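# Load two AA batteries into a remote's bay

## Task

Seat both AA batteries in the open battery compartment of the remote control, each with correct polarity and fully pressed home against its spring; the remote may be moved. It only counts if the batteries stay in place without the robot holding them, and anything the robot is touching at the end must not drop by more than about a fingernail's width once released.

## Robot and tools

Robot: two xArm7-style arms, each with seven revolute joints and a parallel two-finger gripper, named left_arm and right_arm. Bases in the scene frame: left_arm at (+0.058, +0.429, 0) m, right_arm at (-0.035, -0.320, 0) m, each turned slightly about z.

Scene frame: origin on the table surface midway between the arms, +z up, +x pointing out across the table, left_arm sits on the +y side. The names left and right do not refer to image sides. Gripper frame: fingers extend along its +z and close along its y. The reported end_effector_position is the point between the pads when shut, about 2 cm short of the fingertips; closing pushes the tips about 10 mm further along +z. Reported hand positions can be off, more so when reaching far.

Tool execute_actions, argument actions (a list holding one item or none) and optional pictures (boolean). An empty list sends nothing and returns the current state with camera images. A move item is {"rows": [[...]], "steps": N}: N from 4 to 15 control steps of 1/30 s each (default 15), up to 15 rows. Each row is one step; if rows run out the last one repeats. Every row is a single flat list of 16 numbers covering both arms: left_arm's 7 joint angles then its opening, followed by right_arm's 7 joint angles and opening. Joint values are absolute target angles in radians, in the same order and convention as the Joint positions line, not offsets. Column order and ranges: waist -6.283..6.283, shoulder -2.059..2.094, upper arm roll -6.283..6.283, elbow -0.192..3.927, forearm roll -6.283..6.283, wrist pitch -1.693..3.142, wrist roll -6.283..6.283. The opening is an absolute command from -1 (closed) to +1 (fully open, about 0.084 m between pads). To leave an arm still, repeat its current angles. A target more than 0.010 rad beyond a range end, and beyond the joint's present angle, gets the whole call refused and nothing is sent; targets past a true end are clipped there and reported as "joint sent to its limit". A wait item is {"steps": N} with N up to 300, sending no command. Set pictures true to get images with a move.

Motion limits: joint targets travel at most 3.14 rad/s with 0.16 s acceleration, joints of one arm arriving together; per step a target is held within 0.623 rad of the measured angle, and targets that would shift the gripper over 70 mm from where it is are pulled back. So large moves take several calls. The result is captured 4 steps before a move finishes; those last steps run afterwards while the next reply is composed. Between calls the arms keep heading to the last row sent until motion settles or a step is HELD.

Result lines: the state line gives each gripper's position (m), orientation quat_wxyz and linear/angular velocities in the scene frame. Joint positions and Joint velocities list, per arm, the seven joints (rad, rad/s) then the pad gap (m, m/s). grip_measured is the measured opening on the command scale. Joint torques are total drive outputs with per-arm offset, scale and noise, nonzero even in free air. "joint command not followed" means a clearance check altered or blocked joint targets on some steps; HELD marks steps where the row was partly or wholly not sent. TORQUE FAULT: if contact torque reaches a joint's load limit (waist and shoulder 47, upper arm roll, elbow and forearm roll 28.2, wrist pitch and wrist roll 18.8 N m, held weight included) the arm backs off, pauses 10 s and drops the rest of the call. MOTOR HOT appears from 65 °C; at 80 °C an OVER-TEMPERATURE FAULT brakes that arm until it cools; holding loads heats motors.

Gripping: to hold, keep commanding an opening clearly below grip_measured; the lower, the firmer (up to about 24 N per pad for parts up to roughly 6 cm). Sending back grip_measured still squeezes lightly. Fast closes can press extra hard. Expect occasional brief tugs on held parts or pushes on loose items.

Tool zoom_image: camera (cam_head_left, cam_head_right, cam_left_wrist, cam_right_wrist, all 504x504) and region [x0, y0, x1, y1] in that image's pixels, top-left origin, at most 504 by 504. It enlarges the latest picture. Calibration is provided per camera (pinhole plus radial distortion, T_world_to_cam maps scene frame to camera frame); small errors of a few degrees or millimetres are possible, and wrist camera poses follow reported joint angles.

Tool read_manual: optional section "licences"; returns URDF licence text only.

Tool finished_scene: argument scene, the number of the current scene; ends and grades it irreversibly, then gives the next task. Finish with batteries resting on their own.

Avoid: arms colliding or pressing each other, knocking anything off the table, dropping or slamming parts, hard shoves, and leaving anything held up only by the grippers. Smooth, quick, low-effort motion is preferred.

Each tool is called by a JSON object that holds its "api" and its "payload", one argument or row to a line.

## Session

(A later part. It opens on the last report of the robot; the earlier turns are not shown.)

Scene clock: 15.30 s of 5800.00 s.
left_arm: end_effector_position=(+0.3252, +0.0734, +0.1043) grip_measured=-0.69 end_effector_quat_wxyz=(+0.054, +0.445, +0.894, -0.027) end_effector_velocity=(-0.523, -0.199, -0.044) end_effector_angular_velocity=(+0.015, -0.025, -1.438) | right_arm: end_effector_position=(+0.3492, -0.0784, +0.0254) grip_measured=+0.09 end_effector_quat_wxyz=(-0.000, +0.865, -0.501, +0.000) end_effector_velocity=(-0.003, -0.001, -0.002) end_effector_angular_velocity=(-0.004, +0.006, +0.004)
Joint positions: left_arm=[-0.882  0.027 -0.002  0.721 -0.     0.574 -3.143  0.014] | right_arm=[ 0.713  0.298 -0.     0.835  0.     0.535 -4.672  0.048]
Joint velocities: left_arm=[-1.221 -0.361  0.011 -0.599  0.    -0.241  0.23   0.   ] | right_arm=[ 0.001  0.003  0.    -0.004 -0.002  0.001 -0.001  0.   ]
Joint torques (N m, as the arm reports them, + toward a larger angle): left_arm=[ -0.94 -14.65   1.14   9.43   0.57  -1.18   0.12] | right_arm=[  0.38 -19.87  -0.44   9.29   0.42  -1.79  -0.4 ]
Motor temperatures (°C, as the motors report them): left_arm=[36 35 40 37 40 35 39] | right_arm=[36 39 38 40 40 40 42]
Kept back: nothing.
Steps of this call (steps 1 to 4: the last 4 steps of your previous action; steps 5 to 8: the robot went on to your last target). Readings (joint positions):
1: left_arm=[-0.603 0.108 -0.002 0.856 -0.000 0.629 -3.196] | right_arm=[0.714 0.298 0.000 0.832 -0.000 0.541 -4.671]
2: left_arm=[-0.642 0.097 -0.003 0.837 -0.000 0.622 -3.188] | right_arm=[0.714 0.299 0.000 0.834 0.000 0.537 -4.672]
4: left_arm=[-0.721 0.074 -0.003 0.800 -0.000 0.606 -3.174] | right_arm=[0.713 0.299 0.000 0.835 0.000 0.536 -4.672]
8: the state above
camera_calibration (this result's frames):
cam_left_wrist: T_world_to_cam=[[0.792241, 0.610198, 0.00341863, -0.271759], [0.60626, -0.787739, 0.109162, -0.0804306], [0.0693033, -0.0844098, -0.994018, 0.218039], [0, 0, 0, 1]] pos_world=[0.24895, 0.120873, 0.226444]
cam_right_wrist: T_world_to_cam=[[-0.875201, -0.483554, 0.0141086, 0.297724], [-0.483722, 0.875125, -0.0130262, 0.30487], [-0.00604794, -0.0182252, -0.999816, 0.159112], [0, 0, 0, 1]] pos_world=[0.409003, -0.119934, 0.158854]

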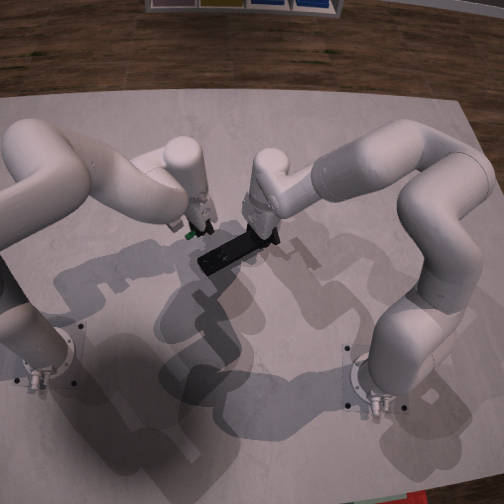

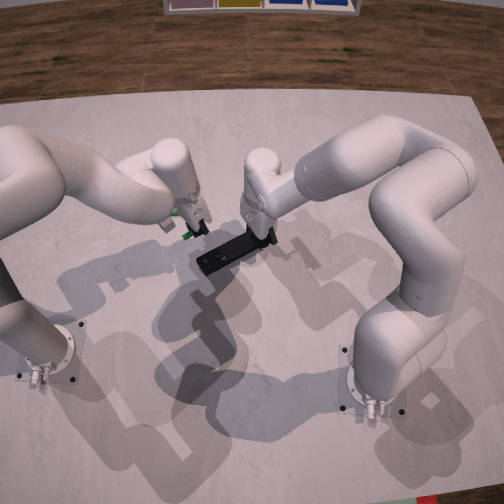

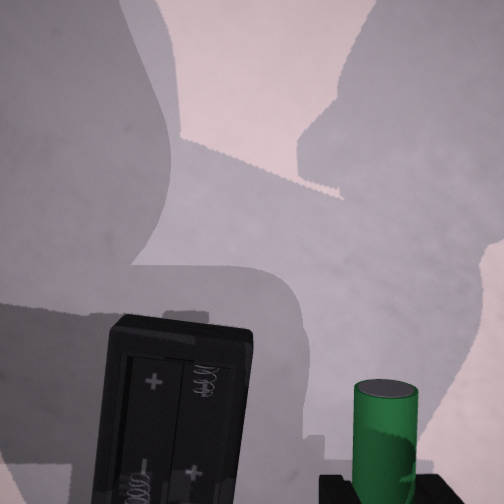

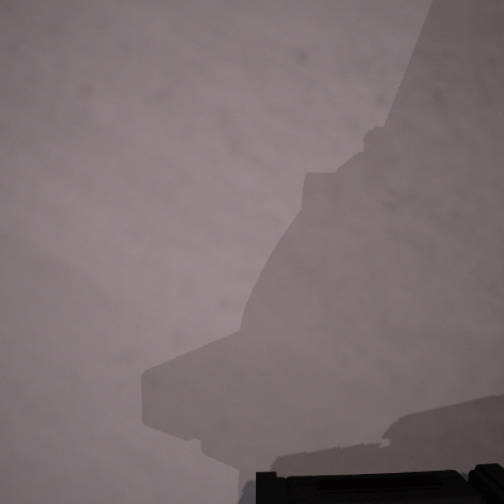

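{"api": "execute_actions", "payload": {
  "actions": [
    {"rows":[[-0.993,0.02,0,0.63,0,0.42,-3.122,-0.9,0.7134,0.2989,0,0.8342,0,0.5353,-4.672,-0.35],[-0.993,0.05,0,0.59,0,0.27,-3.122,-0.9,0.7134,0.2989,0,0.8342,0,0.5353,-4.672,-0.35],[-0.993,0.08,0,0.555,0,0.11,-3.122,-0.9,0.7134,0.2989,0,0.8342,0,0.5353,-4.672,-0.35],[-0.993,0.11,0,0.52,0,-0.04,-3.122,-0.9,0.7134,0.2989,0,0.8342,0,0.5353,-4.672,-0.35],[-0.993,0.1275,0,0.4955,0,-0.132,-3.122,-0.9,0.7134,0.2989,0,0.8342,0,0.5353,-4.672,-0.35]],"steps":15}
  ]
}}

{"api": "execute_actions", "payload": {
  "actions": [
    {"steps":6}
  ],
  "pictures": true
}}

Scene clock: 16.73 s of 5800.00 s.
left_arm: end_effector_position=(+0.2962, +0.0273, +0.0710) grip_measured=-0.69 end_effector_quat_wxyz=(+0.199, +0.490, +0.842, -0.110) end_effector_velocity=(+0.021, -0.036, -0.010) end_effector_angular_velocity=(-0.592, -0.353, -0.001) | right_arm: end_effector_position=(+0.3489, -0.0786, +0.0250) grip_measured=+0.09 end_effector_quat_wxyz=(-0.000, +0.865, -0.501, -0.000) end_effector_velocity=(+0.001, +0.000, +0.000) end_effector_angular_velocity=(+0.001, -0.001, -0.001)
Joint positions: left_arm=[-0.993  0.121  0.     0.504 -0.    -0.075 -3.122  0.014] | right_arm=[ 0.713  0.299 -0.     0.834  0.     0.535 -4.672  0.048]
Joint velocities: left_arm=[-0.001  0.248  0.001 -0.311  0.002 -1.249 -0.001  0.   ] | right_arm=[-0.     0.    -0.     0.002 -0.    -0.     0.001 -0.   ]
Joint torques (N m, as the arm reports them, + toward a larger angle): left_arm=[ -2.04 -18.59   0.21  11.19   0.63  -0.81   0.04] | right_arm=[  0.46 -19.75  -0.4    9.33   0.46  -1.79  -0.35]
Motor temperatures (°C, as the motors report them): left_arm=[36 35 40 37 40 35 39] | right_arm=[36 39 38 40 40 40 42]
Steps of this call (steps 1 to 30: the robot went on to your last target; steps 31 to 32: nothing new was sent; steps 33 to 43: the first 11 steps of this action). Readings (joint positions):
33: left_arm=[-0.993 -0.007 0.000 0.665 -0.000 0.552 -3.122] | right_arm=[0.713 0.299 0.000 0.834 -0.000 0.535 -4.672]
34: left_arm=[-0.993 -0.006 0.000 0.664 -0.000 0.544 -3.122] | right_arm=[0.713 0.299 0.000 0.834 -0.000 0.535 -4.672]
36: left_arm=[-0.993 0.006 -0.000 0.649 0.000 0.477 -3.122] | right_arm=[0.713 0.299 0.000 0.834 0.000 0.535 -4.672]
40: left_arm=[-0.993 0.076 -0.000 0.560 0.000 0.137 -3.122] | right_arm=[0.713 0.299 -0.000 0.834 -0.000 0.535 -4.672]
43: the state above

Scene clock: 16.93 s of 5800.00 s.
left_arm: end_effector_position=(+0.2994, +0.0218, +0.0762) grip_measured=-0.69 end_effector_quat_wxyz=(+0.217, +0.487, +0.837, -0.121) end_effector_velocity=(+0.002, -0.005, +0.007) end_effector_angular_velocity=(-0.019, -0.011, -0.001) | right_arm: end_effector_position=(+0.3489, -0.0786, +0.0250) grip_measured=+0.09 end_effector_quat_wxyz=(-0.000, +0.865, -0.501, -0.000) end_effector_velocity=(-0.000, -0.000, -0.000) end_effector_angular_velocity=(-0.001, -0.000, +0.002)
Joint positions: left_arm=[-0.993  0.126 -0.     0.497  0.    -0.131 -3.122  0.014] | right_arm=[ 0.713  0.299 -0.     0.834  0.     0.535 -4.672  0.048]
Joint velocities: left_arm=[-0.001 -0.007 -0.     0.005  0.001 -0.011 -0.001  0.   ] | right_arm=[ 0.    -0.     0.    -0.001 -0.001 -0.    -0.001 -0.   ]
Joint torques (N m, as the arm reports them, + toward a larger angle): left_arm=[ -1.54 -13.41   0.25   7.7    0.51  -1.36   0.02] | right_arm=[  0.47 -19.67  -0.46   9.3    0.43  -1.83  -0.3 ]
Motor temperatures (°C, as the motors report them): left_arm=[36 35 40 37 40 35 39] | right_arm=[36 39 38 40 40 40 42]
Kept back: nothing.
Steps of this call (steps 1 to 4: the last 4 steps of your previous action; steps 5 to 6: the robot went on to your last target). Readings (joint positions):
1: left_arm=[-0.993 0.127 0.000 0.497 -0.000 -0.106 -3.122] | right_arm=[0.713 0.299 -0.000 0.834 -0.000 0.535 -4.672]
2: left_arm=[-0.993 0.128 0.000 0.494 -0.000 -0.120 -3.122] | right_arm=[0.713 0.299 0.000 0.834 0.000 0.535 -4.672]
4: left_arm=[-0.993 0.127 0.000 0.496 -0.000 -0.129 -3.122] | right_arm=[0.713 0.299 0.000 0.834 0.000 0.535 -4.672]
6: the state above
camera_calibration (this result's frames):
cam_left_wrist: T_world_to_cam=[[0.863496, 0.504266, 0.00947308, -0.239109], [0.44072, -0.763548, 0.471975, -0.0809617], [0.245234, -0.403374, -0.881561, 0.133166], [0, 0, 0, 1]] pos_world=[0.209494, 0.112472, 0.157871]
cam_right_wrist: T_world_to_cam=[[-0.875113, -0.483684, 0.0150718, 0.297338], [-0.48387, 0.875042, -0.0130742, 0.304919], [-0.00686467, -0.0187342, -0.999801, 0.158946], [0, 0, 0, 1]] pos_world=[0.408836, -0.120021, 0.158419]

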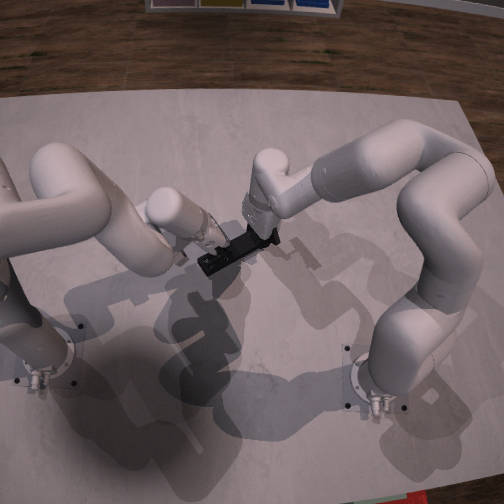

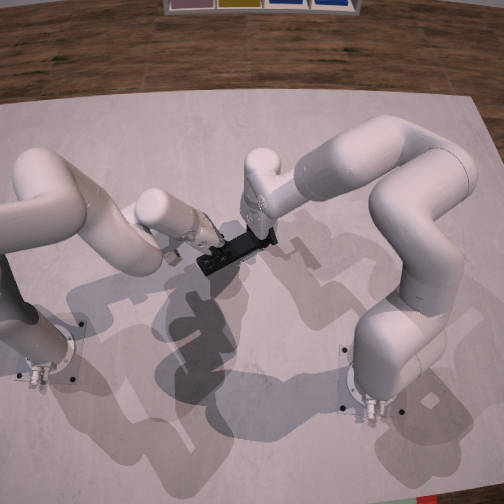

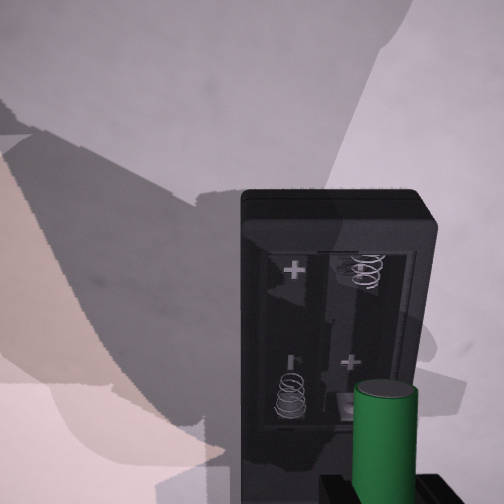

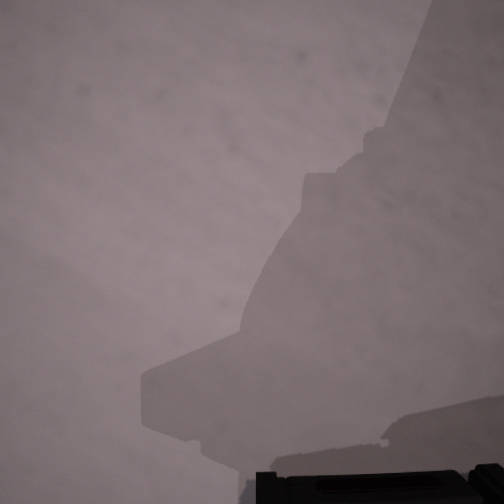

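{"api": "execute_actions", "payload": {
  "actions": [
    {"rows":[[-0.991,0.15,0,0.497,0,-0.153,-3.122,-0.9,0.7134,0.2989,0,0.8342,0,0.5353,-4.672,-0.35],[-0.990,0.175,0,0.4995,0,-0.1755,-3.122,-0.9,0.7134,0.2989,0,0.8342,0,0.5353,-4.672,-0.35],[-0.990,0.195,0,0.5015,0,-0.1935,-3.122,-0.9,0.7134,0.2989,0,0.8342,0,0.5353,-4.672,-0.35],[-0.990,0.208,0,0.503,0,-0.205,-3.122,-0.9,0.7134,0.2989,0,0.8342,0,0.5353,-4.672,-0.35],[-0.990,0.217,0,0.504,0,-0.213,-3.122,-0.9,0.7134,0.2989,0,0.8342,0,0.5353,-4.672,-0.35],[-0.990,0.2247,0,0.505,0,-0.2197,-3.122,-0.9,0.7134,0.2989,0,0.8342,0,0.5353,-4.672,-0.35]],"steps":15}
  ],
  "pictures": true
}}

Scene clock: 17.97 s of 5800.00 s.
left_arm: end_effector_position=(+0.3004, +0.0228, +0.0487) grip_measured=-0.69 end_effector_quat_wxyz=(+0.216, +0.486, +0.838, -0.120) end_effector_velocity=(+0.007, -0.014, +0.018) end_effector_angular_velocity=(-0.043, -0.026, -0.004) | right_arm: end_effector_position=(+0.3489, -0.0788, +0.0249) grip_measured=+0.09 end_effector_quat_wxyz=(+0.000, +0.865, -0.501, -0.000) end_effector_velocity=(+0.001, +0.004, +0.003) end_effector_angular_velocity=(+0.004, -0.006, +0.008)
Joint positions: left_arm=[-0.99   0.225 -0.     0.505  0.    -0.219 -3.122  0.014] | right_arm=[ 0.713  0.299 -0.     0.834  0.     0.535 -4.672  0.048]
Joint velocities: left_arm=[-0.001 -0.018 -0.002  0.02   0.002 -0.012 -0.     0.   ] | right_arm=[ 0.002 -0.003  0.003  0.004 -0.001 -0.001 -0.002  0.   ]
Joint torques (N m, as the arm reports them, + toward a larger angle): left_arm=[ -2.06 -14.25   0.17   7.11   0.45  -1.42   0.13] | right_arm=[  0.53 -19.93  -0.27   9.45   0.45  -1.84  -0.31]
Motor temperatures (°C, as the motors report them): left_arm=[36 35 40 37 40 35 39] | right_arm=[36 39 38 40 40 40 42]
Steps of this call (steps 1 to 20: the robot went on to your last target; steps 21 to 31: the first 11 steps of this action). Readings (joint positions):
21: left_arm=[-0.993 0.128 -0.000 0.496 -0.000 -0.132 -3.122] | right_arm=[0.713 0.299 -0.000 0.834 -0.000 0.535 -4.672]
22: left_arm=[-0.993 0.133 -0.000 0.496 0.000 -0.139 -3.122] | right_arm=[0.713 0.299 -0.000 0.834 0.000 0.535 -4.672]
24: left_arm=[-0.991 0.166 -0.000 0.501 0.000 -0.170 -3.122] | right_arm=[0.713 0.299 -0.000 0.834 0.000 0.535 -4.672]
28: left_arm=[-0.990 0.224 0.000 0.502 -0.000 -0.214 -3.122] | right_arm=[0.713 0.299 -0.000 0.834 0.000 0.535 -4.672]
31: the state above
camera_calibration (this result's frames):
cam_left_wrist: T_world_to_cam=[[0.862006, 0.506811, 0.00944262, -0.239863], [0.443786, -0.763549, 0.469091, -0.0684128], [0.24495, -0.400169, -0.883099, 0.109236], [0, 0, 0, 1]] pos_world=[0.210367, 0.113042, 0.130823]
cam_right_wrist: T_world_to_cam=[[-0.875238, -0.48345, 0.0153449, 0.297301], [-0.483641, 0.875168, -0.0131345, 0.304977], [-0.00707951, -0.0189173, -0.999796, 0.15891], [0, 0, 0, 1]] pos_world=[0.408833, -0.12017, 0.158321]

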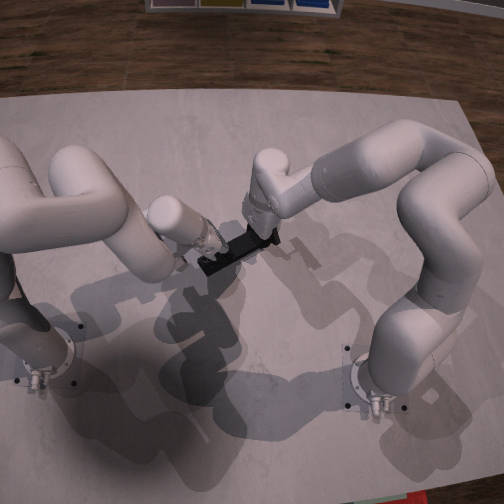

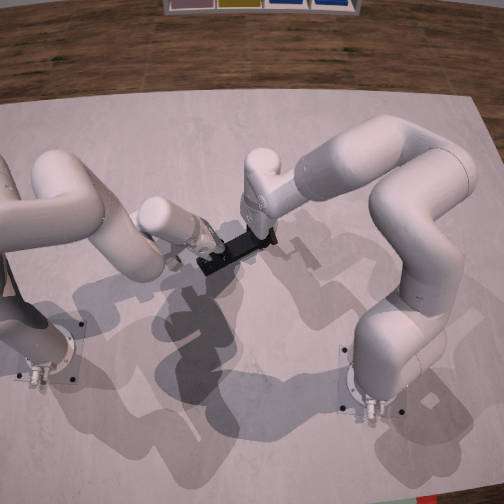

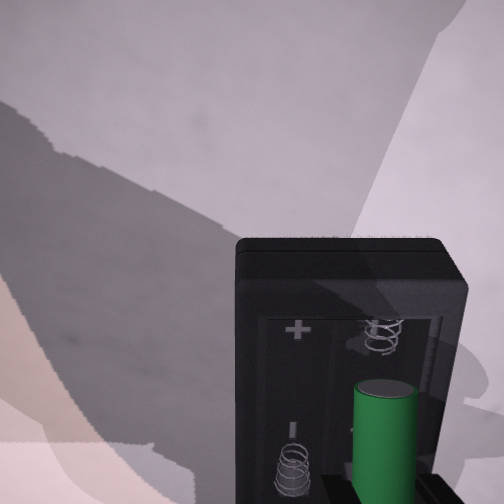

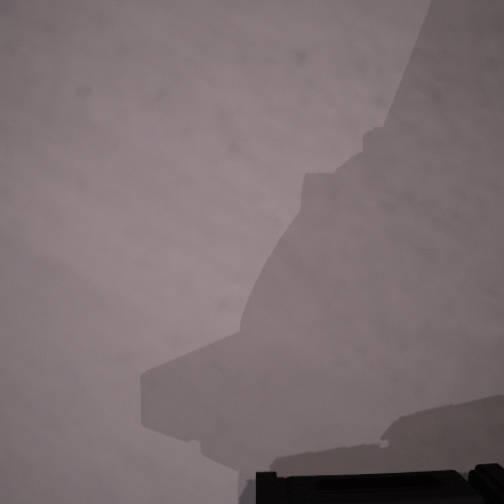

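{"api": "execute_actions", "payload": {
  "actions": [
    {"rows":[[-0.990,0.228,0,0.5053,0,-0.2227,-3.122,-0.9,0.7134,0.2989,0,0.8342,0,0.5353,-4.672,-0.35],[-0.990,0.232,0,0.5057,0,-0.2263,-3.122,-0.9,0.7134,0.2989,0,0.8342,0,0.5353,-4.672,-0.35],[-0.990,0.2357,0,0.506,0,-0.2297,-3.122,-0.9,0.7134,0.2989,0,0.8342,0,0.5353,-4.672,-0.35],[-0.990,0.2357,0,0.506,0,-0.2297,-3.122,-0.9,0.7134,0.2989,0,0.8342,0,0.5353,-4.672,-0.35],[-0.990,0.2337,0,0.5026,0,-0.2311,-3.122,-0.9,0.7134,0.2989,0,0.8342,0,0.5353,-4.672,-0.35],[-0.990,0.2317,0,0.4992,0,-0.2325,-3.122,-0.9,0.7134,0.2989,0,0.8342,0,0.5353,-4.672,-0.35],[-0.990,0.2297,0,0.4958,0,-0.2339,-3.122,-0.9,0.7134,0.2989,0,0.8342,0,0.5353,-4.672,-0.35],[-0.990,0.2277,0,0.4925,0,-0.2352,-3.122,-0.9,0.7134,0.2989,0,0.8342,0,0.5353,-4.672,-0.35],[-0.990,0.2257,0,0.4891,0,-0.2366,-3.122,-0.9,0.7134,0.2989,0,0.8342,0,0.5353,-4.672,-0.35]],"steps":15}
  ],
  "pictures": true
}}

Scene clock: 19.17 s of 5800.00 s.
left_arm: end_effector_position=(+0.2985, +0.0260, +0.0469) grip_measured=-0.69 end_effector_quat_wxyz=(+0.217, +0.486, +0.838, -0.120) end_effector_velocity=(-0.007, +0.011, -0.001) end_effector_angular_velocity=(+0.004, +0.001, -0.004) | right_arm: end_effector_position=(+0.3487, -0.0785, +0.0249) grip_measured=+0.09 end_effector_quat_wxyz=(+0.000, +0.865, -0.501, -0.000) end_effector_velocity=(-0.000, -0.000, -0.000) end_effector_angular_velocity=(+0.000, +0.001, -0.001)
Joint positions: left_arm=[-0.99   0.226 -0.     0.491  0.    -0.237 -3.122  0.014] | right_arm=[ 0.714  0.299  0.     0.834  0.     0.535 -4.672  0.048]
Joint velocities: left_arm=[-0.001 -0.025  0.    -0.044  0.001 -0.015  0.002  0.   ] | right_arm=[ 0.     0.    -0.    -0.     0.001 -0.     0.    -0.   ]
Joint torques (N m, as the arm reports them, + toward a larger angle): left_arm=[ -1.68 -12.3    0.43   6.64   0.58  -0.72   0.04] | right_arm=[ -0.12 -20.37  -0.88   9.51   0.41  -2.05  -0.37]
Motor temperatures (°C, as the motors report them): left_arm=[36 35 40 37 40 35 39] | right_arm=[36 39 38 40 40 40 42]
Steps of this call (steps 1 to 4: the last 4 steps of your previous action; steps 5 to 15: the robot went on to your last target; steps 16 to 25: nothing new was sent; steps 26 to 36: the first 11 steps of this action). Readings (joint positions):
26: left_arm=[-0.990 0.225 -0.000 0.505 -0.000 -0.220 -3.122] | right_arm=[0.713 0.299 0.000 0.834 -0.000 0.535 -4.672]
27: left_arm=[-0.990 0.226 -0.000 0.505 -0.000 -0.221 -3.122] | right_arm=[0.713 0.299 0.000 0.834 -0.000 0.535 -4.672]
29: left_arm=[-0.990 0.232 -0.000 0.506 0.000 -0.227 -3.122] | right_arm=[0.713 0.299 0.000 0.834 -0.000 0.535 -4.672]
33: left_arm=[-0.990 0.231 -0.000 0.500 0.000 -0.234 -3.122] | right_arm=[0.713 0.299 0.000 0.834 0.000 0.535 -4.672]
36: the state above
camera_calibration (this result's frames):
cam_left_wrist: T_world_to_cam=[[0.861974, 0.506864, 0.00949255, -0.239843], [0.443008, -0.762219, 0.471982, -0.064269], [0.246466, -0.402631, -0.881557, 0.108859], [0, 0, 0, 1]] pos_world=[0.20838, 0.116411, 0.128576]
cam_right_wrist: T_world_to_cam=[[-0.874863, -0.484123, 0.0154854, 0.297057], [-0.484317, 0.874796, -0.0129993, 0.304819], [-0.00725334, -0.0188725, -0.999796, 0.158948], [0, 0, 0, 1]] pos_world=[0.408666, -0.119842, 0.158278]

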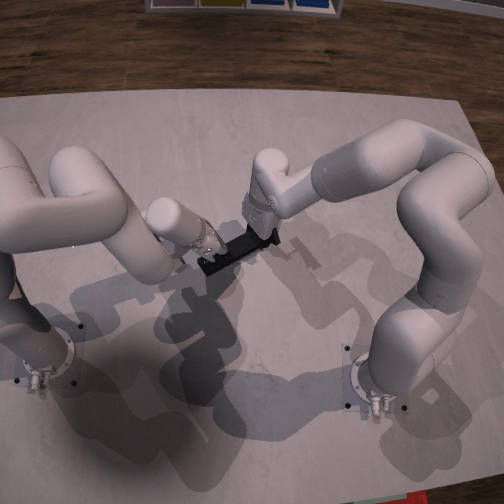

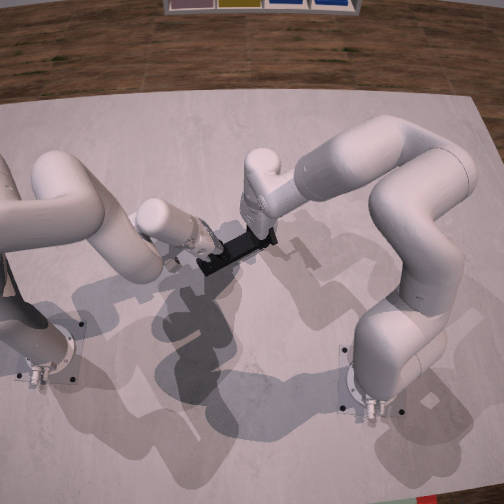

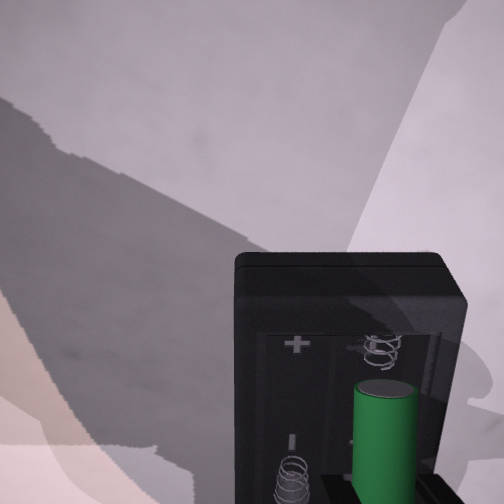

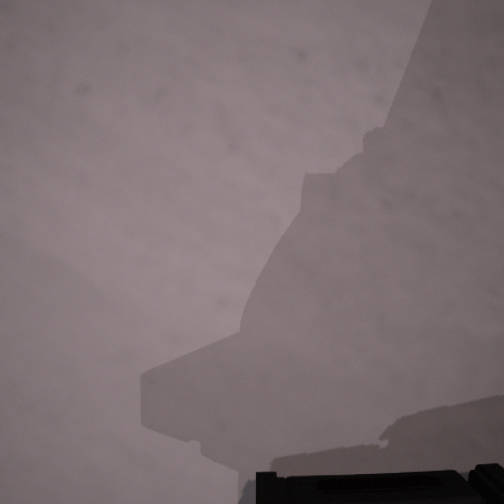

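{"api": "execute_actions", "payload": {
  "actions": [
    {"rows":[[-0.990,0.2225,0,0.4885,0,-0.234,-3.122,-0.8,0.7134,0.2989,0,0.8342,0,0.5353,-4.672,-0.35],[-0.990,0.2225,0,0.4885,0,-0.234,-3.122,-0.72,0.7134,0.2989,0,0.8342,0,0.5353,-4.672,-0.35],[-0.990,0.2225,0,0.4885,0,-0.234,-3.122,-0.69,0.7134,0.2989,0,0.8342,0,0.5353,-4.672,-0.35],[-0.990,0.2225,0,0.4885,0,-0.234,-3.122,-0.67,0.7134,0.2989,0,0.8342,0,0.5353,-4.672,-0.35],[-0.990,0.2225,0,0.4885,0,-0.234,-3.122,-0.65,0.7134,0.2989,0,0.8342,0,0.5353,-4.672,-0.35],[-0.990,0.2225,0,0.4885,0,-0.234,-3.122,-0.63,0.7134,0.2989,0,0.8342,0,0.5353,-4.672,-0.35],[-0.990,0.2225,0,0.4885,0,-0.234,-3.122,-0.6,0.7134,0.2989,0,0.8342,0,0.5353,-4.672,-0.35],[-0.990,0.2225,0,0.4885,0,-0.234,-3.122,-0.55,0.7134,0.2989,0,0.8342,0,0.5353,-4.672,-0.35],[-0.990,0.2225,0,0.4885,0,-0.234,-3.122,-0.5,0.7134,0.2989,0,0.8342,0,0.5353,-4.672,-0.35]],"steps":15}
  ],
  "pictures": true
}}

Scene clock: 19.83 s of 5800.00 s.
left_arm: end_effector_position=(+0.2975, +0.0271, +0.0466) grip_measured=-0.52 end_effector_quat_wxyz=(+0.216, +0.486, +0.838, -0.120) end_effector_velocity=(+0.002, +0.003, -0.002) end_effector_angular_velocity=(+0.004, +0.001, +0.007) | right_arm: end_effector_position=(+0.3491, -0.0787, +0.0251) grip_measured=+0.09 end_effector_quat_wxyz=(-0.000, +0.865, -0.502, +0.000) end_effector_velocity=(-0.000, -0.000, -0.000) end_effector_angular_velocity=(-0.001, +0.000, +0.001)
Joint positions: left_arm=[-0.99   0.223 -0.     0.488  0.    -0.234 -3.122  0.021] | right_arm=[ 0.713  0.299 -0.     0.834  0.     0.535 -4.672  0.048]
Joint velocities: left_arm=[ 0.003  0.002  0.005 -0.003  0.001  0.    -0.     0.001] | right_arm=[-0.001 -0.001  0.    -0.001 -0.001  0.    -0.001  0.   ]
Joint torques (N m, as the arm reports them, + toward a larger angle): left_arm=[ -0.94 -12.53   0.92   6.19   0.5   -0.62   0.13] | right_arm=[ -0.09 -20.43  -0.97   9.67   0.32  -1.97  -0.39]
Motor temperatures (°C, as the motors report them): left_arm=[36 35 40 37 40 35 39] | right_arm=[36 39 38 40 40 40 42]
Steps of this call (steps 1 to 4: the last 4 steps of your previous action; steps 5 to 9: the robot went on to your last target; steps 10 to 20: the first 11 steps of this action). Readings (joint positions):
10: left_arm=[-0.990 0.225 -0.000 0.490 0.000 -0.237 -3.122] | right_arm=[0.714 0.299 0.000 0.834 0.000 0.535 -4.672]
11: left_arm=[-0.990 0.224 -0.000 0.490 0.000 -0.236 -3.122] | right_arm=[0.714 0.299 0.000 0.834 0.000 0.535 -4.672]
13: left_arm=[-0.990 0.223 -0.000 0.488 0.000 -0.234 -3.122] | right_arm=[0.714 0.299 0.000 0.834 -0.000 0.535 -4.672]
17: left_arm=[-0.990 0.222 -0.001 0.488 0.000 -0.234 -3.122] | right_arm=[0.713 0.299 -0.000 0.834 0.000 0.535 -4.672]
20: the state above
camera_calibration (this result's frames):
cam_left_wrist: T_world_to_cam=[[0.862291, 0.506326, 0.00937958, -0.239608], [0.443363, -0.763755, 0.469155, -0.0627943], [0.244709, -0.40039, -0.883066, 0.109832], [0, 0, 0, 1]] pos_world=[0.207575, 0.117336, 0.128697]
cam_right_wrist: T_world_to_cam=[[-0.875352, -0.48326, 0.0147764, 0.297584], [-0.483441, 0.875279, -0.0131164, 0.304966], [-0.00659483, -0.0186249, -0.999805, 0.158927], [0, 0, 0, 1]] pos_world=[0.408972, -0.12016, 0.158499]

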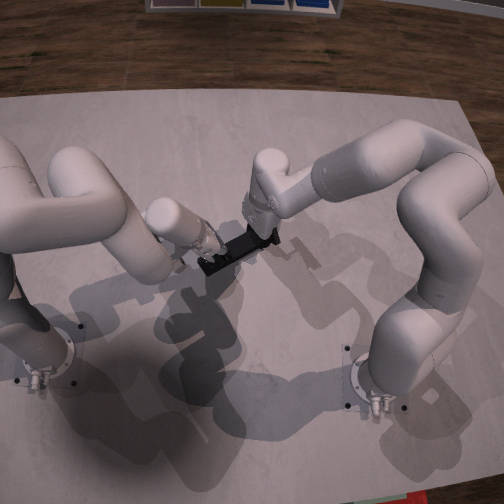

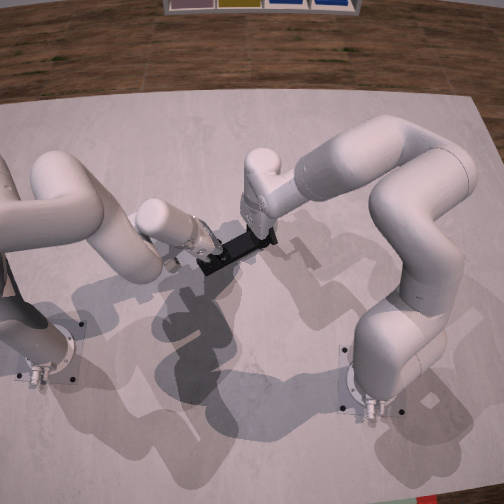

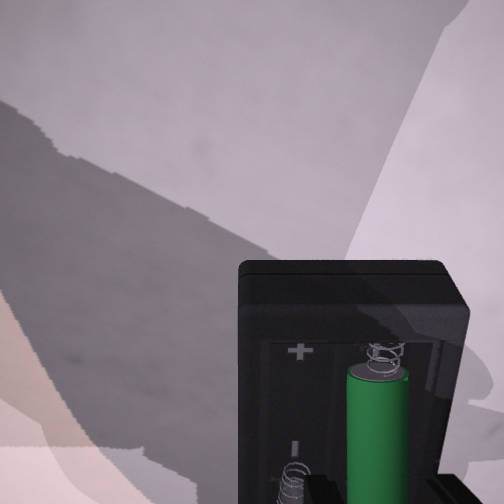

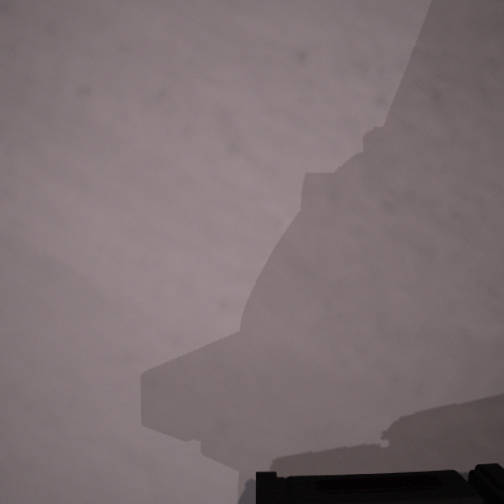

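{"api": "execute_actions", "payload": {
  "actions": [
    {"rows":[[-0.990,0.205,0,0.488,0,-0.217,-3.122,-0.5,0.7134,0.2989,0,0.8342,0,0.5353,-4.672,-0.35],[-0.990,0.18,0,0.487,0,-0.193,-3.122,-0.5,0.7134,0.2989,0,0.8342,0,0.5353,-4.672,-0.35],[-0.990,0.145,0,0.485,0,-0.16,-3.122,-0.55,0.7134,0.2989,0,0.8342,0,0.5353,-4.672,-0.35],[-0.990,0.11,0,0.483,0,-0.127,-3.122,-0.65,0.7134,0.2989,0,0.8342,0,0.5353,-4.672,-0.35],[-0.990,0.125,0,0.54,0,0.0,-3.122,-0.75,0.7134,0.2989,0,0.8342,0,0.5353,-4.672,-0.35],[-0.990,0.145,0,0.61,0,0.14,-3.122,-0.85,0.7134,0.2989,0,0.8342,0,0.5353,-4.672,-0.35],[-0.990,0.165,0,0.69,0,0.28,-3.122,-0.92,0.7134,0.2989,0,0.8342,0,0.5353,-4.672,-0.35],[-0.990,0.185,0,0.77,0,0.42,-3.122,-1,0.7134,0.2989,0,0.8342,0,0.5353,-4.672,-0.35],[-0.990,0.205,0,0.84,0,0.54,-3.122,-1,0.7134,0.2989,0,0.8342,0,0.5353,-4.672,-0.35],[-0.990,0.225,0,0.90,0,0.64,-3.122,-1,0.7134,0.2989,0,0.8342,0,0.5353,-4.672,-0.35],[-0.990,0.24,0,0.94,0,0.70,-3.122,-1,0.7134,0.2989,0,0.8342,0,0.5353,-4.672,-0.35]],"steps":15}
  ]
}}

{"api": "execute_actions", "payload": {
  "actions": [
    {"rows":[[-0.991,0.24,0,0.94,0,0.70,-3.122,-1,0.7134,0.2989,0,0.8342,0,0.5353,-4.672,-0.35],[-0.991,0.24,0,0.94,0,0.70,-3.122,-1,0.7134,0.2989,0,0.8342,0,0.5353,-4.672,-0.35],[-0.991,0.24,0,0.94,0,0.70,-3.122,-1,0.7134,0.2989,0,0.8342,0,0.5353,-4.672,-0.35],[-0.991,0.24,0,0.94,0,0.70,-3.122,-1,0.7134,0.2989,0,0.8342,0,0.5353,-4.672,-0.35],[-0.991,0.24,0,0.94,0,0.70,-3.122,-1,0.7134,0.2989,0,0.8342,0,0.5353,-4.672,-0.35],[-0.991,0.255,0,0.94,0,0.685,-3.122,-1,0.7134,0.2989,0,0.8342,0,0.5353,-4.672,-0.35],[-0.991,0.2676,0,0.9412,0,0.6736,-3.122,-1,0.7134,0.2989,0,0.8342,0,0.5353,-4.672,-0.35],[-0.991,0.2786,0,0.939,0,0.6604,-3.122,-1,0.7134,0.2989,0,0.8342,0,0.5353,-4.672,-0.35],[-0.991,0.2896,0,0.9368,0,0.6472,-3.122,-1,0.7134,0.2989,0,0.8342,0,0.5353,-4.672,-0.35]],"steps":15}
  ],
  "pictures": true
}}

Scene clock: 20.83 s of 5800.00 s.
left_arm: end_effector_position=(+0.2916, +0.0376, +0.0550) grip_measured=-1.00 end_effector_quat_wxyz=(+0.094, +0.499, +0.860, -0.052) end_effector_velocity=(+0.073, -0.121, +0.055) end_effector_angular_velocity=(+1.439, +0.861, +0.001) | right_arm: end_effector_position=(+0.3489, -0.0786, +0.0250) grip_measured=+0.09 end_effector_quat_wxyz=(-0.000, +0.865, -0.501, +0.000) end_effector_velocity=(-0.000, -0.000, -0.000) end_effector_angular_velocity=(-0.000, +0.001, -0.002)
Joint positions: left_arm=[-0.99   0.152  0.     0.649 -0.     0.281 -3.122  0.   ] | right_arm=[ 0.713  0.299 -0.     0.834 -0.     0.535 -4.672  0.048]
Joint velocities: left_arm=[-0.     0.555  0.001  1.952 -0.     3.074  0.001  0.   ] | right_arm=[-0.     0.001  0.     0.     0.001  0.001  0.001  0.   ]
Joint torques (N m, as the arm reports them, + toward a larger angle): left_arm=[ -1.8  -17.     0.3   15.11   0.83  -2.1    0.  ] | right_arm=[  0.36 -19.97  -0.39   9.39   0.56  -1.92  -0.32]
Motor temperatures (°C, as the motors report them): left_arm=[36 35 40 37 40 35 39] | right_arm=[36 39 38 41 40 40 42]
Steps of this call (steps 1 to 4: the last 4 steps of your previous action; steps 5 to 15: the robot went on to your last target; steps 16 to 19: nothing new was sent; steps 20 to 30: the first 11 steps of this action). Readings (joint positions):
20: left_arm=[-0.990 0.222 0.000 0.488 -0.000 -0.233 -3.122] | right_arm=[0.713 0.299 -0.000 0.834 -0.000 0.535 -4.672]
21: left_arm=[-0.990 0.218 0.000 0.488 -0.000 -0.227 -3.122] | right_arm=[0.713 0.299 -0.000 0.834 -0.000 0.535 -4.672]
23: left_arm=[-0.990 0.187 0.001 0.484 -0.000 -0.193 -3.122] | right_arm=[0.713 0.299 0.000 0.834 -0.000 0.535 -4.672]
27: left_arm=[-0.990 0.118 0.000 0.517 -0.000 -0.011 -3.122] | right_arm=[0.713 0.299 0.000 0.834 -0.000 0.535 -4.672]
30: the state above

Scene clock: 21.33 s of 5800.00 s.
left_arm: end_effector_position=(+0.3023, +0.0188, +0.0560) grip_measured=-1.00 end_effector_quat_wxyz=(-0.001, +0.502, +0.865, +0.001) end_effector_velocity=(-0.022, +0.040, -0.119) end_effector_angular_velocity=(+0.124, +0.073, +0.004) | right_arm: end_effector_position=(+0.3489, -0.0786, +0.0250) grip_measured=+0.09 end_effector_quat_wxyz=(+0.000, +0.865, -0.501, -0.000) end_effector_velocity=(-0.001, -0.001, -0.001) end_effector_angular_velocity=(-0.004, +0.006, +0.002)
Joint positions: left_arm=[-0.991  0.285  0.     0.936  0.     0.653 -3.122  0.   ] | right_arm=[ 0.713  0.299  0.     0.834  0.     0.535 -4.672  0.048]
Joint velocities: left_arm=[ 0.001  0.215  0.003 -0.079 -0.001 -0.15  -0.     0.   ] | right_arm=[ 0.001  0.001 -0.     0.001 -0.001  0.006 -0.    -0.001]
Joint torques (N m, as the arm reports them, + toward a larger angle): left_arm=[ -1.96 -23.77   0.    11.47   0.5   -0.59   0.15] | right_arm=[  0.28 -20.06  -0.54   9.45   0.49  -1.79  -0.32]
Motor temperatures (°C, as the motors report them): left_arm=[36 35 40 37 40 35 39] | right_arm=[36 39 38 41 40 40 42]
Steps of this call (steps 1 to 4: the last 4 steps of your previous action; steps 5 to 15: the first 11 steps of this action). Readings (joint positions):
5: left_arm=[-0.990 0.232 0.000 0.924 0.000 0.660 -3.122] | right_arm=[0.713 0.299 0.000 0.834 -0.000 0.535 -4.672]
6: left_arm=[-0.990 0.237 0.000 0.937 0.000 0.682 -3.122] | right_arm=[0.713 0.299 0.000 0.834 -0.000 0.535 -4.672]
8: left_arm=[-0.991 0.240 0.000 0.939 -0.000 0.696 -3.122] | right_arm=[0.713 0.299 0.000 0.834 -0.000 0.535 -4.672]
12: left_arm=[-0.991 0.253 -0.000 0.939 -0.000 0.684 -3.122] | right_arm=[0.713 0.299 0.000 0.834 -0.000 0.535 -4.672]
15: the state above
camera_calibration (this result's frames):
cam_left_wrist: T_world_to_cam=[[0.864282, 0.502985, 0.00469387, -0.239921], [0.502999, -0.864177, -0.0137814, -0.0647258], [-0.0028755, 0.014272, -0.999894, 0.1873], [0, 0, 0, 1]] pos_world=[0.240455, 0.0620691, 0.187514]
cam_right_wrist: T_world_to_cam=[[-0.875114, -0.483682, 0.0150834, 0.297336], [-0.483868, 0.875043, -0.0130741, 0.304918], [-0.00687492, -0.0187397, -0.999801, 0.15895], [0, 0, 0, 1]] pos_world=[0.408836, -0.120022, 0.15842]

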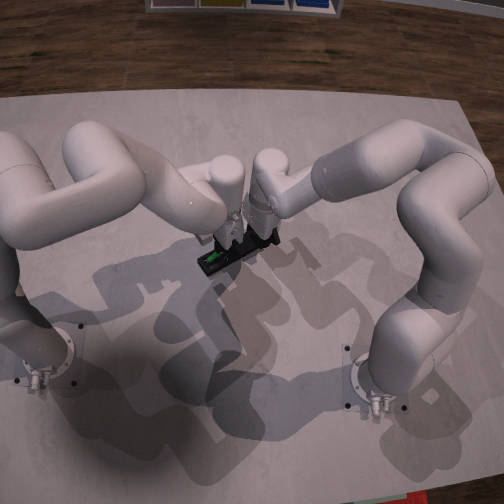

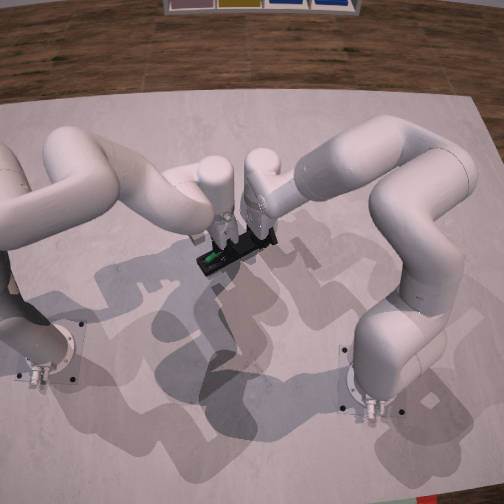

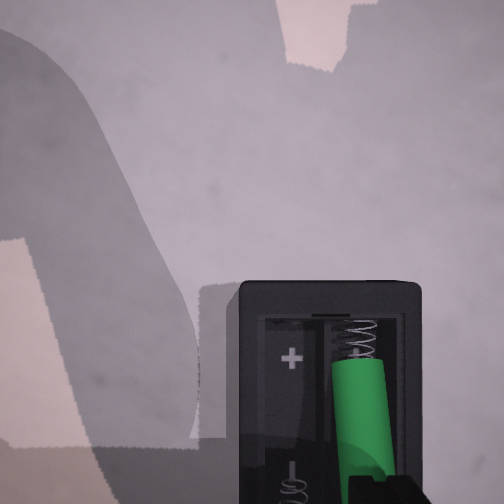

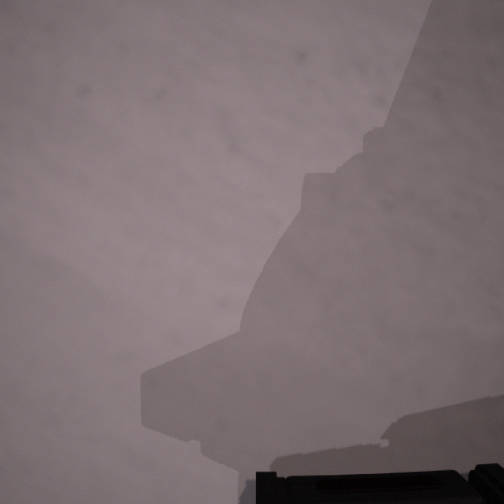

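{"api": "execute_actions", "payload": {
  "actions": [
    {"rows":[[-0.991,0.26,0,0.94,0,0.68,-3.122,-1,0.7134,0.2989,0,0.8342,0,0.5353,-4.672,-0.35],[-0.991,0.23,0,0.95,0,0.72,-3.122,-1,0.7134,0.2989,0,0.8342,0,0.5353,-4.672,-0.35],[-0.991,0.20,0,0.965,0,0.765,-3.122,-1,0.7134,0.2989,0,0.8342,0,0.5353,-4.672,-0.35],[-0.991,0.18,0,0.975,0,0.795,-3.122,-1,0.7134,0.2989,0,0.8342,0,0.5353,-4.672,-0.35]],"steps":12}
  ],
  "pictures": true
}}

{"api": "zoom_image", "payload": {
  "camera": "cam_left_wrist",
  "region": [220, 240, 440, 504]
}}

{"api": "zoom_image", "payload": {
  "camera": "cam_head_right",
  "region": [185, 225, 265, 285]
}}

Scene clock: 21.97 s of 5800.00 s.
left_arm: end_effector_position=(+0.3054, +0.0130, +0.1143) grip_measured=-1.00 end_effector_quat_wxyz=(+0.007, +0.502, +0.865, -0.004) end_effector_velocity=(+0.016, -0.030, +0.092) end_effector_angular_velocity=(-0.096, -0.057, -0.003) | right_arm: end_effector_position=(+0.3490, -0.0780, +0.0254) grip_measured=+0.09 end_effector_quat_wxyz=(-0.001, +0.866, -0.501, +0.000) end_effector_velocity=(-0.001, -0.006, -0.004) end_effector_angular_velocity=(-0.007, +0.008, -0.010)
Joint positions: left_arm=[-0.991  0.177 -0.     0.981  0.     0.788 -3.122  0.   ] | right_arm=[ 0.714  0.298  0.001  0.835 -0.     0.535 -4.672  0.048]
Joint velocities: left_arm=[-0.001 -0.131 -0.001  0.103  0.     0.122  0.     0.   ] | right_arm=[-0.003  0.004 -0.006 -0.006  0.     0.002  0.001  0.   ]
Joint torques (N m, as the arm reports them, + toward a larger angle): left_arm=[-1.58 -6.87  0.5   4.37  0.59 -0.06  0.05] | right_arm=[  0.41 -20.08  -0.55   9.34   0.55  -1.89  -0.34]
Motor temperatures (°C, as the motors report them): left_arm=[36 35 40 37 40 35 39] | right_arm=[36 39 38 41 40 40 42]
Steps of this call (steps 1 to 4: the last 4 steps of your previous action; steps 5 to 11: the robot went on to your last target; steps 12 to 19: the first 8 steps of this action). Readings (joint positions):
12: left_arm=[-0.991 0.288 0.000 0.937 0.000 0.648 -3.122] | right_arm=[0.713 0.299 -0.000 0.834 -0.000 0.535 -4.672]
13: left_arm=[-0.991 0.284 0.000 0.937 0.000 0.655 -3.122] | right_arm=[0.713 0.299 -0.000 0.834 -0.000 0.535 -4.672]
15: left_arm=[-0.991 0.251 -0.000 0.939 -0.000 0.707 -3.122] | right_arm=[0.714 0.298 0.001 0.835 -0.000 0.535 -4.672]
19: the state above
camera_calibration (this result's frames):
cam_left_wrist: T_world_to_cam=[[0.864551, 0.502522, 0.00483209, -0.240044], [0.502495, -0.864561, 0.00577695, -0.0726327], [0.00708067, -0.00256637, -0.999972, 0.242869], [0, 0, 0, 1]] pos_world=[0.242308, 0.058455, 0.244442]
cam_right_wrist: T_world_to_cam=[[-0.874625, -0.4846, 0.0139018, 0.29752], [-0.484763, 0.874551, -0.012835, 0.304695], [-0.00593803, -0.0179649, -0.999821, 0.159106], [0, 0, 0, 1]] pos_world=[0.408868, -0.119435, 0.158852]

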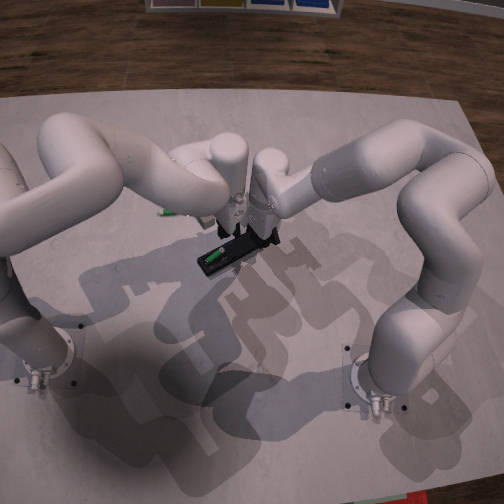

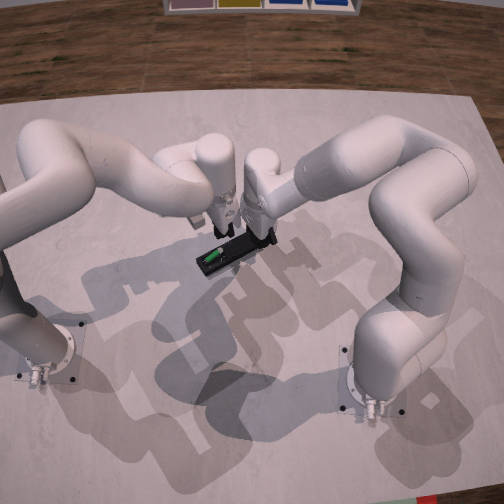

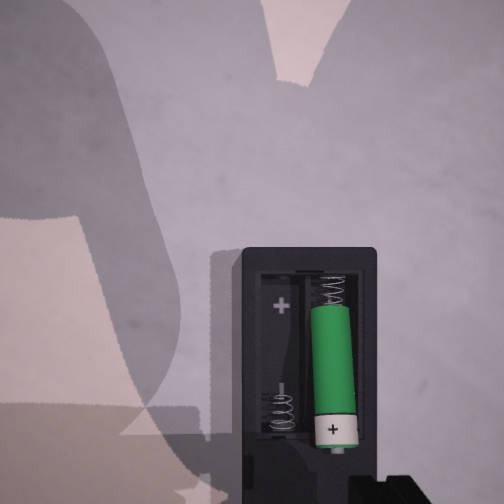

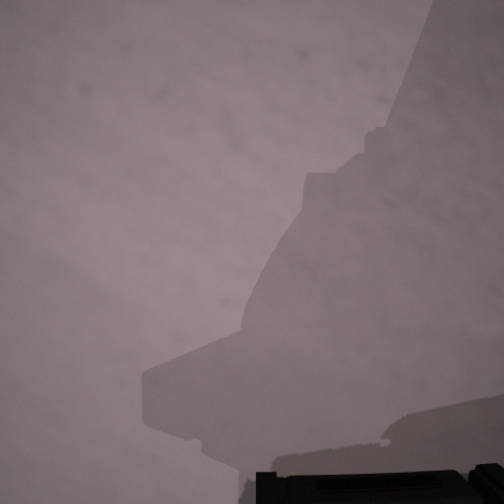

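Region (220, 240, 440, 504) of cam_left_wrist's 504x504 image, scaled by 1.909, with more detail than that image has.

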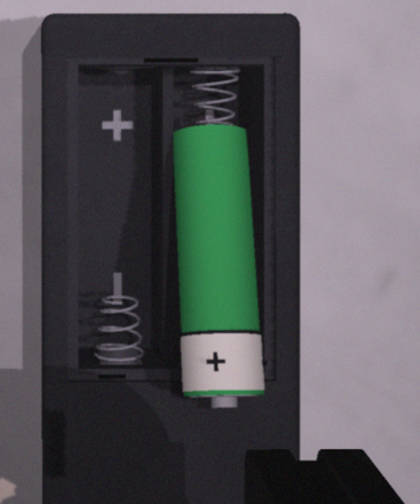

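Region (185, 225, 265, 285) of cam_head_right's 504x504 image, scaled by 6.300, with more detail than that image has; it fills the top 378 rows of this view, and the rest is white.

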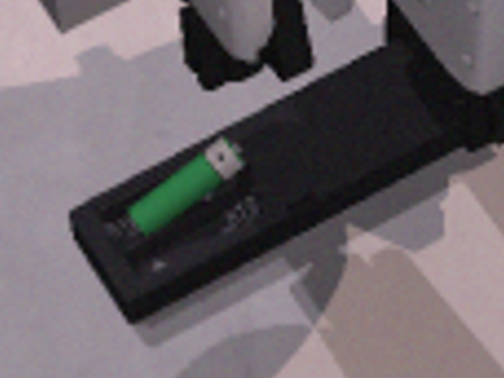

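{"api": "execute_actions", "payload": {
  "actions": [
    {"rows":[[-0.992,0.18,0,0.93,0,0.69,-3.122,-1,0.7134,0.2989,0,0.8342,0,0.5353,-4.672,-0.35],[-0.992,0.18,0,0.88,0,0.57,-3.122,-1,0.7134,0.2989,0,0.8342,0,0.5353,-4.672,-0.35],[-0.992,0.185,0,0.83,0,0.44,-3.122,-1,0.7134,0.2989,0,0.8342,0,0.5353,-4.672,-0.35],[-0.992,0.19,0,0.78,0,0.31,-3.122,-1,0.7134,0.2989,0,0.8342,0,0.5353,-4.672,-0.35],[-0.992,0.2027,0,0.7248,0,0.1721,-3.122,-1,0.7134,0.2989,0,0.8342,0,0.5353,-4.672,-0.35],[-0.992,0.2027,0,0.7248,0,0.1721,-3.122,-1,0.7134,0.2989,0,0.8342,0,0.5353,-4.672,-0.35],[-0.992,0.2027,0,0.7248,0,0.1721,-3.122,-1,0.7134,0.2989,0,0.8342,0,0.5353,-4.672,-0.35],[-0.992,0.2027,0,0.7248,0,0.1721,-3.122,-1,0.7134,0.2989,0,0.8342,0,0.5353,-4.672,-0.35],[-0.992,0.225,0,0.7245,0,0.1495,-3.122,-1,0.7134,0.2989,0,0.8342,0,0.5353,-4.672,-0.35],[-0.992,0.245,0,0.7242,0,0.129,-3.122,-1,0.7134,0.2989,0,0.8342,0,0.5353,-4.672,-0.35]],"steps":15}
  ],
  "pictures": true
}}

Scene clock: 23.73 s of 5800.00 s.
left_arm: end_effector_position=(+0.3152, -0.0039, +0.0702) grip_measured=-1.00 end_effector_quat_wxyz=(+0.142, +0.496, +0.853, -0.079) end_effector_velocity=(+0.018, -0.031, -0.160) end_effector_angular_velocity=(-0.436, -0.259, +0.001) | right_arm: end_effector_position=(+0.3489, -0.0786, +0.0250) grip_measured=+0.09 end_effector_quat_wxyz=(-0.000, +0.865, -0.501, -0.000) end_effector_velocity=(-0.000, -0.000, -0.000) end_effector_angular_velocity=(-0.000, +0.001, +0.000)
Joint positions: left_arm=[-0.992  0.212 -0.     0.734 -0.     0.196 -3.122  0.   ] | right_arm=[ 0.713  0.299 -0.     0.834 -0.     0.535 -4.672  0.048]
Joint velocities: left_arm=[-0.     0.464 -0.001 -0.312 -0.001 -1.283 -0.001  0.   ] | right_arm=[ 0.     0.    -0.    -0.     0.001  0.    -0.    -0.   ]
Joint torques (N m, as the arm reports them, + toward a larger angle): left_arm=[ -1.67 -11.32   0.19  11.44   0.71  -0.54   0.14] | right_arm=[  0.4  -19.83  -0.49   9.36   0.49  -1.87  -0.35]
Motor temperatures (°C, as the motors report them): left_arm=[36 35 40 37 40 35 39] | right_arm=[36 39 38 41 40 40 42]
Steps of this call (steps 1 to 4: the last 4 steps of your previous action; steps 5 to 15: the robot went on to your last target; steps 16 to 42: nothing new was sent; steps 43 to 53: the first 11 steps of this action). Readings (joint positions):
43: left_arm=[-0.991 0.180 0.000 0.975 -0.000 0.795 -3.122] | right_arm=[0.713 0.299 -0.000 0.834 0.000 0.535 -4.672]
44: left_arm=[-0.991 0.180 0.000 0.972 -0.000 0.787 -3.122] | right_arm=[0.713 0.299 -0.000 0.834 0.000 0.535 -4.672]
46: left_arm=[-0.991 0.179 0.000 0.947 0.000 0.720 -3.122] | right_arm=[0.713 0.299 -0.000 0.834 -0.000 0.535 -4.672]
50: left_arm=[-0.992 0.186 -0.000 0.808 0.000 0.386 -3.122] | right_arm=[0.713 0.299 -0.000 0.834 -0.000 0.535 -4.672]
53: the state above
camera_calibration (this result's frames):
cam_left_wrist: T_world_to_cam=[[0.863749, 0.503858, 0.00801141, -0.23979], [0.476929, -0.822512, 0.30986, -0.105011], [0.162715, -0.26382, -0.950749, 0.145064], [0, 0, 0, 1]] pos_world=[0.233597, 0.0727185, 0.172379]
cam_right_wrist: T_world_to_cam=[[-0.875113, -0.483684, 0.0150718, 0.297338], [-0.48387, 0.875042, -0.0130742, 0.304919], [-0.00686469, -0.0187342, -0.999801, 0.158946], [0, 0, 0, 1]] pos_world=[0.408836, -0.120021, 0.158419]

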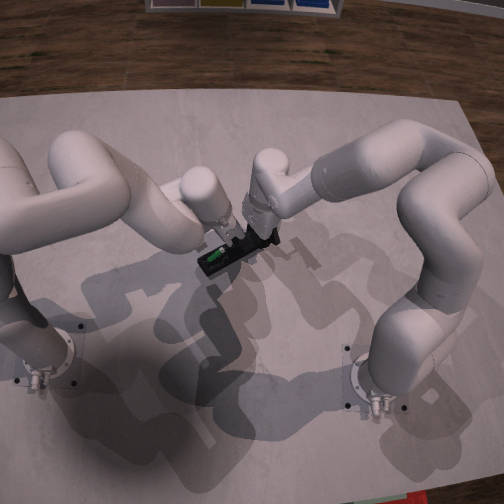

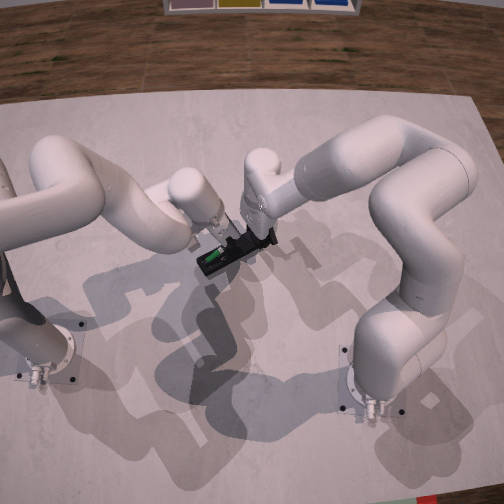

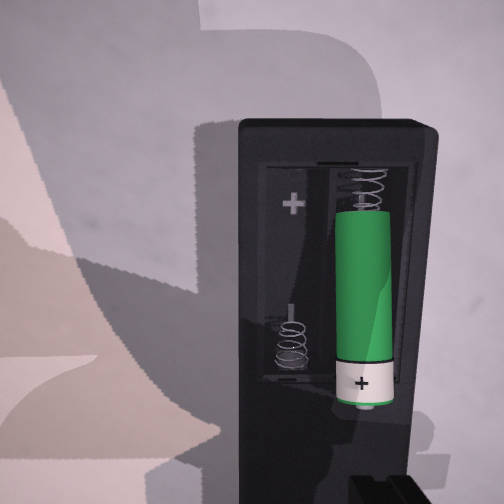

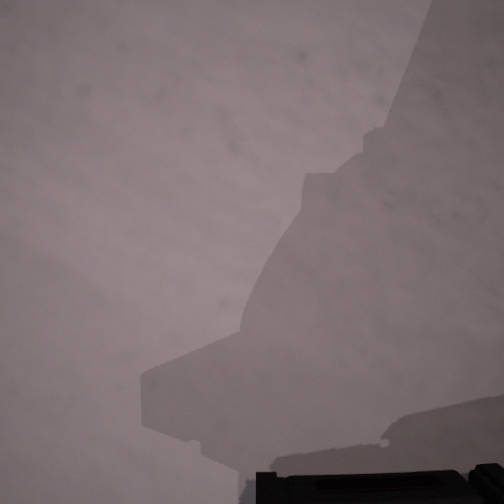

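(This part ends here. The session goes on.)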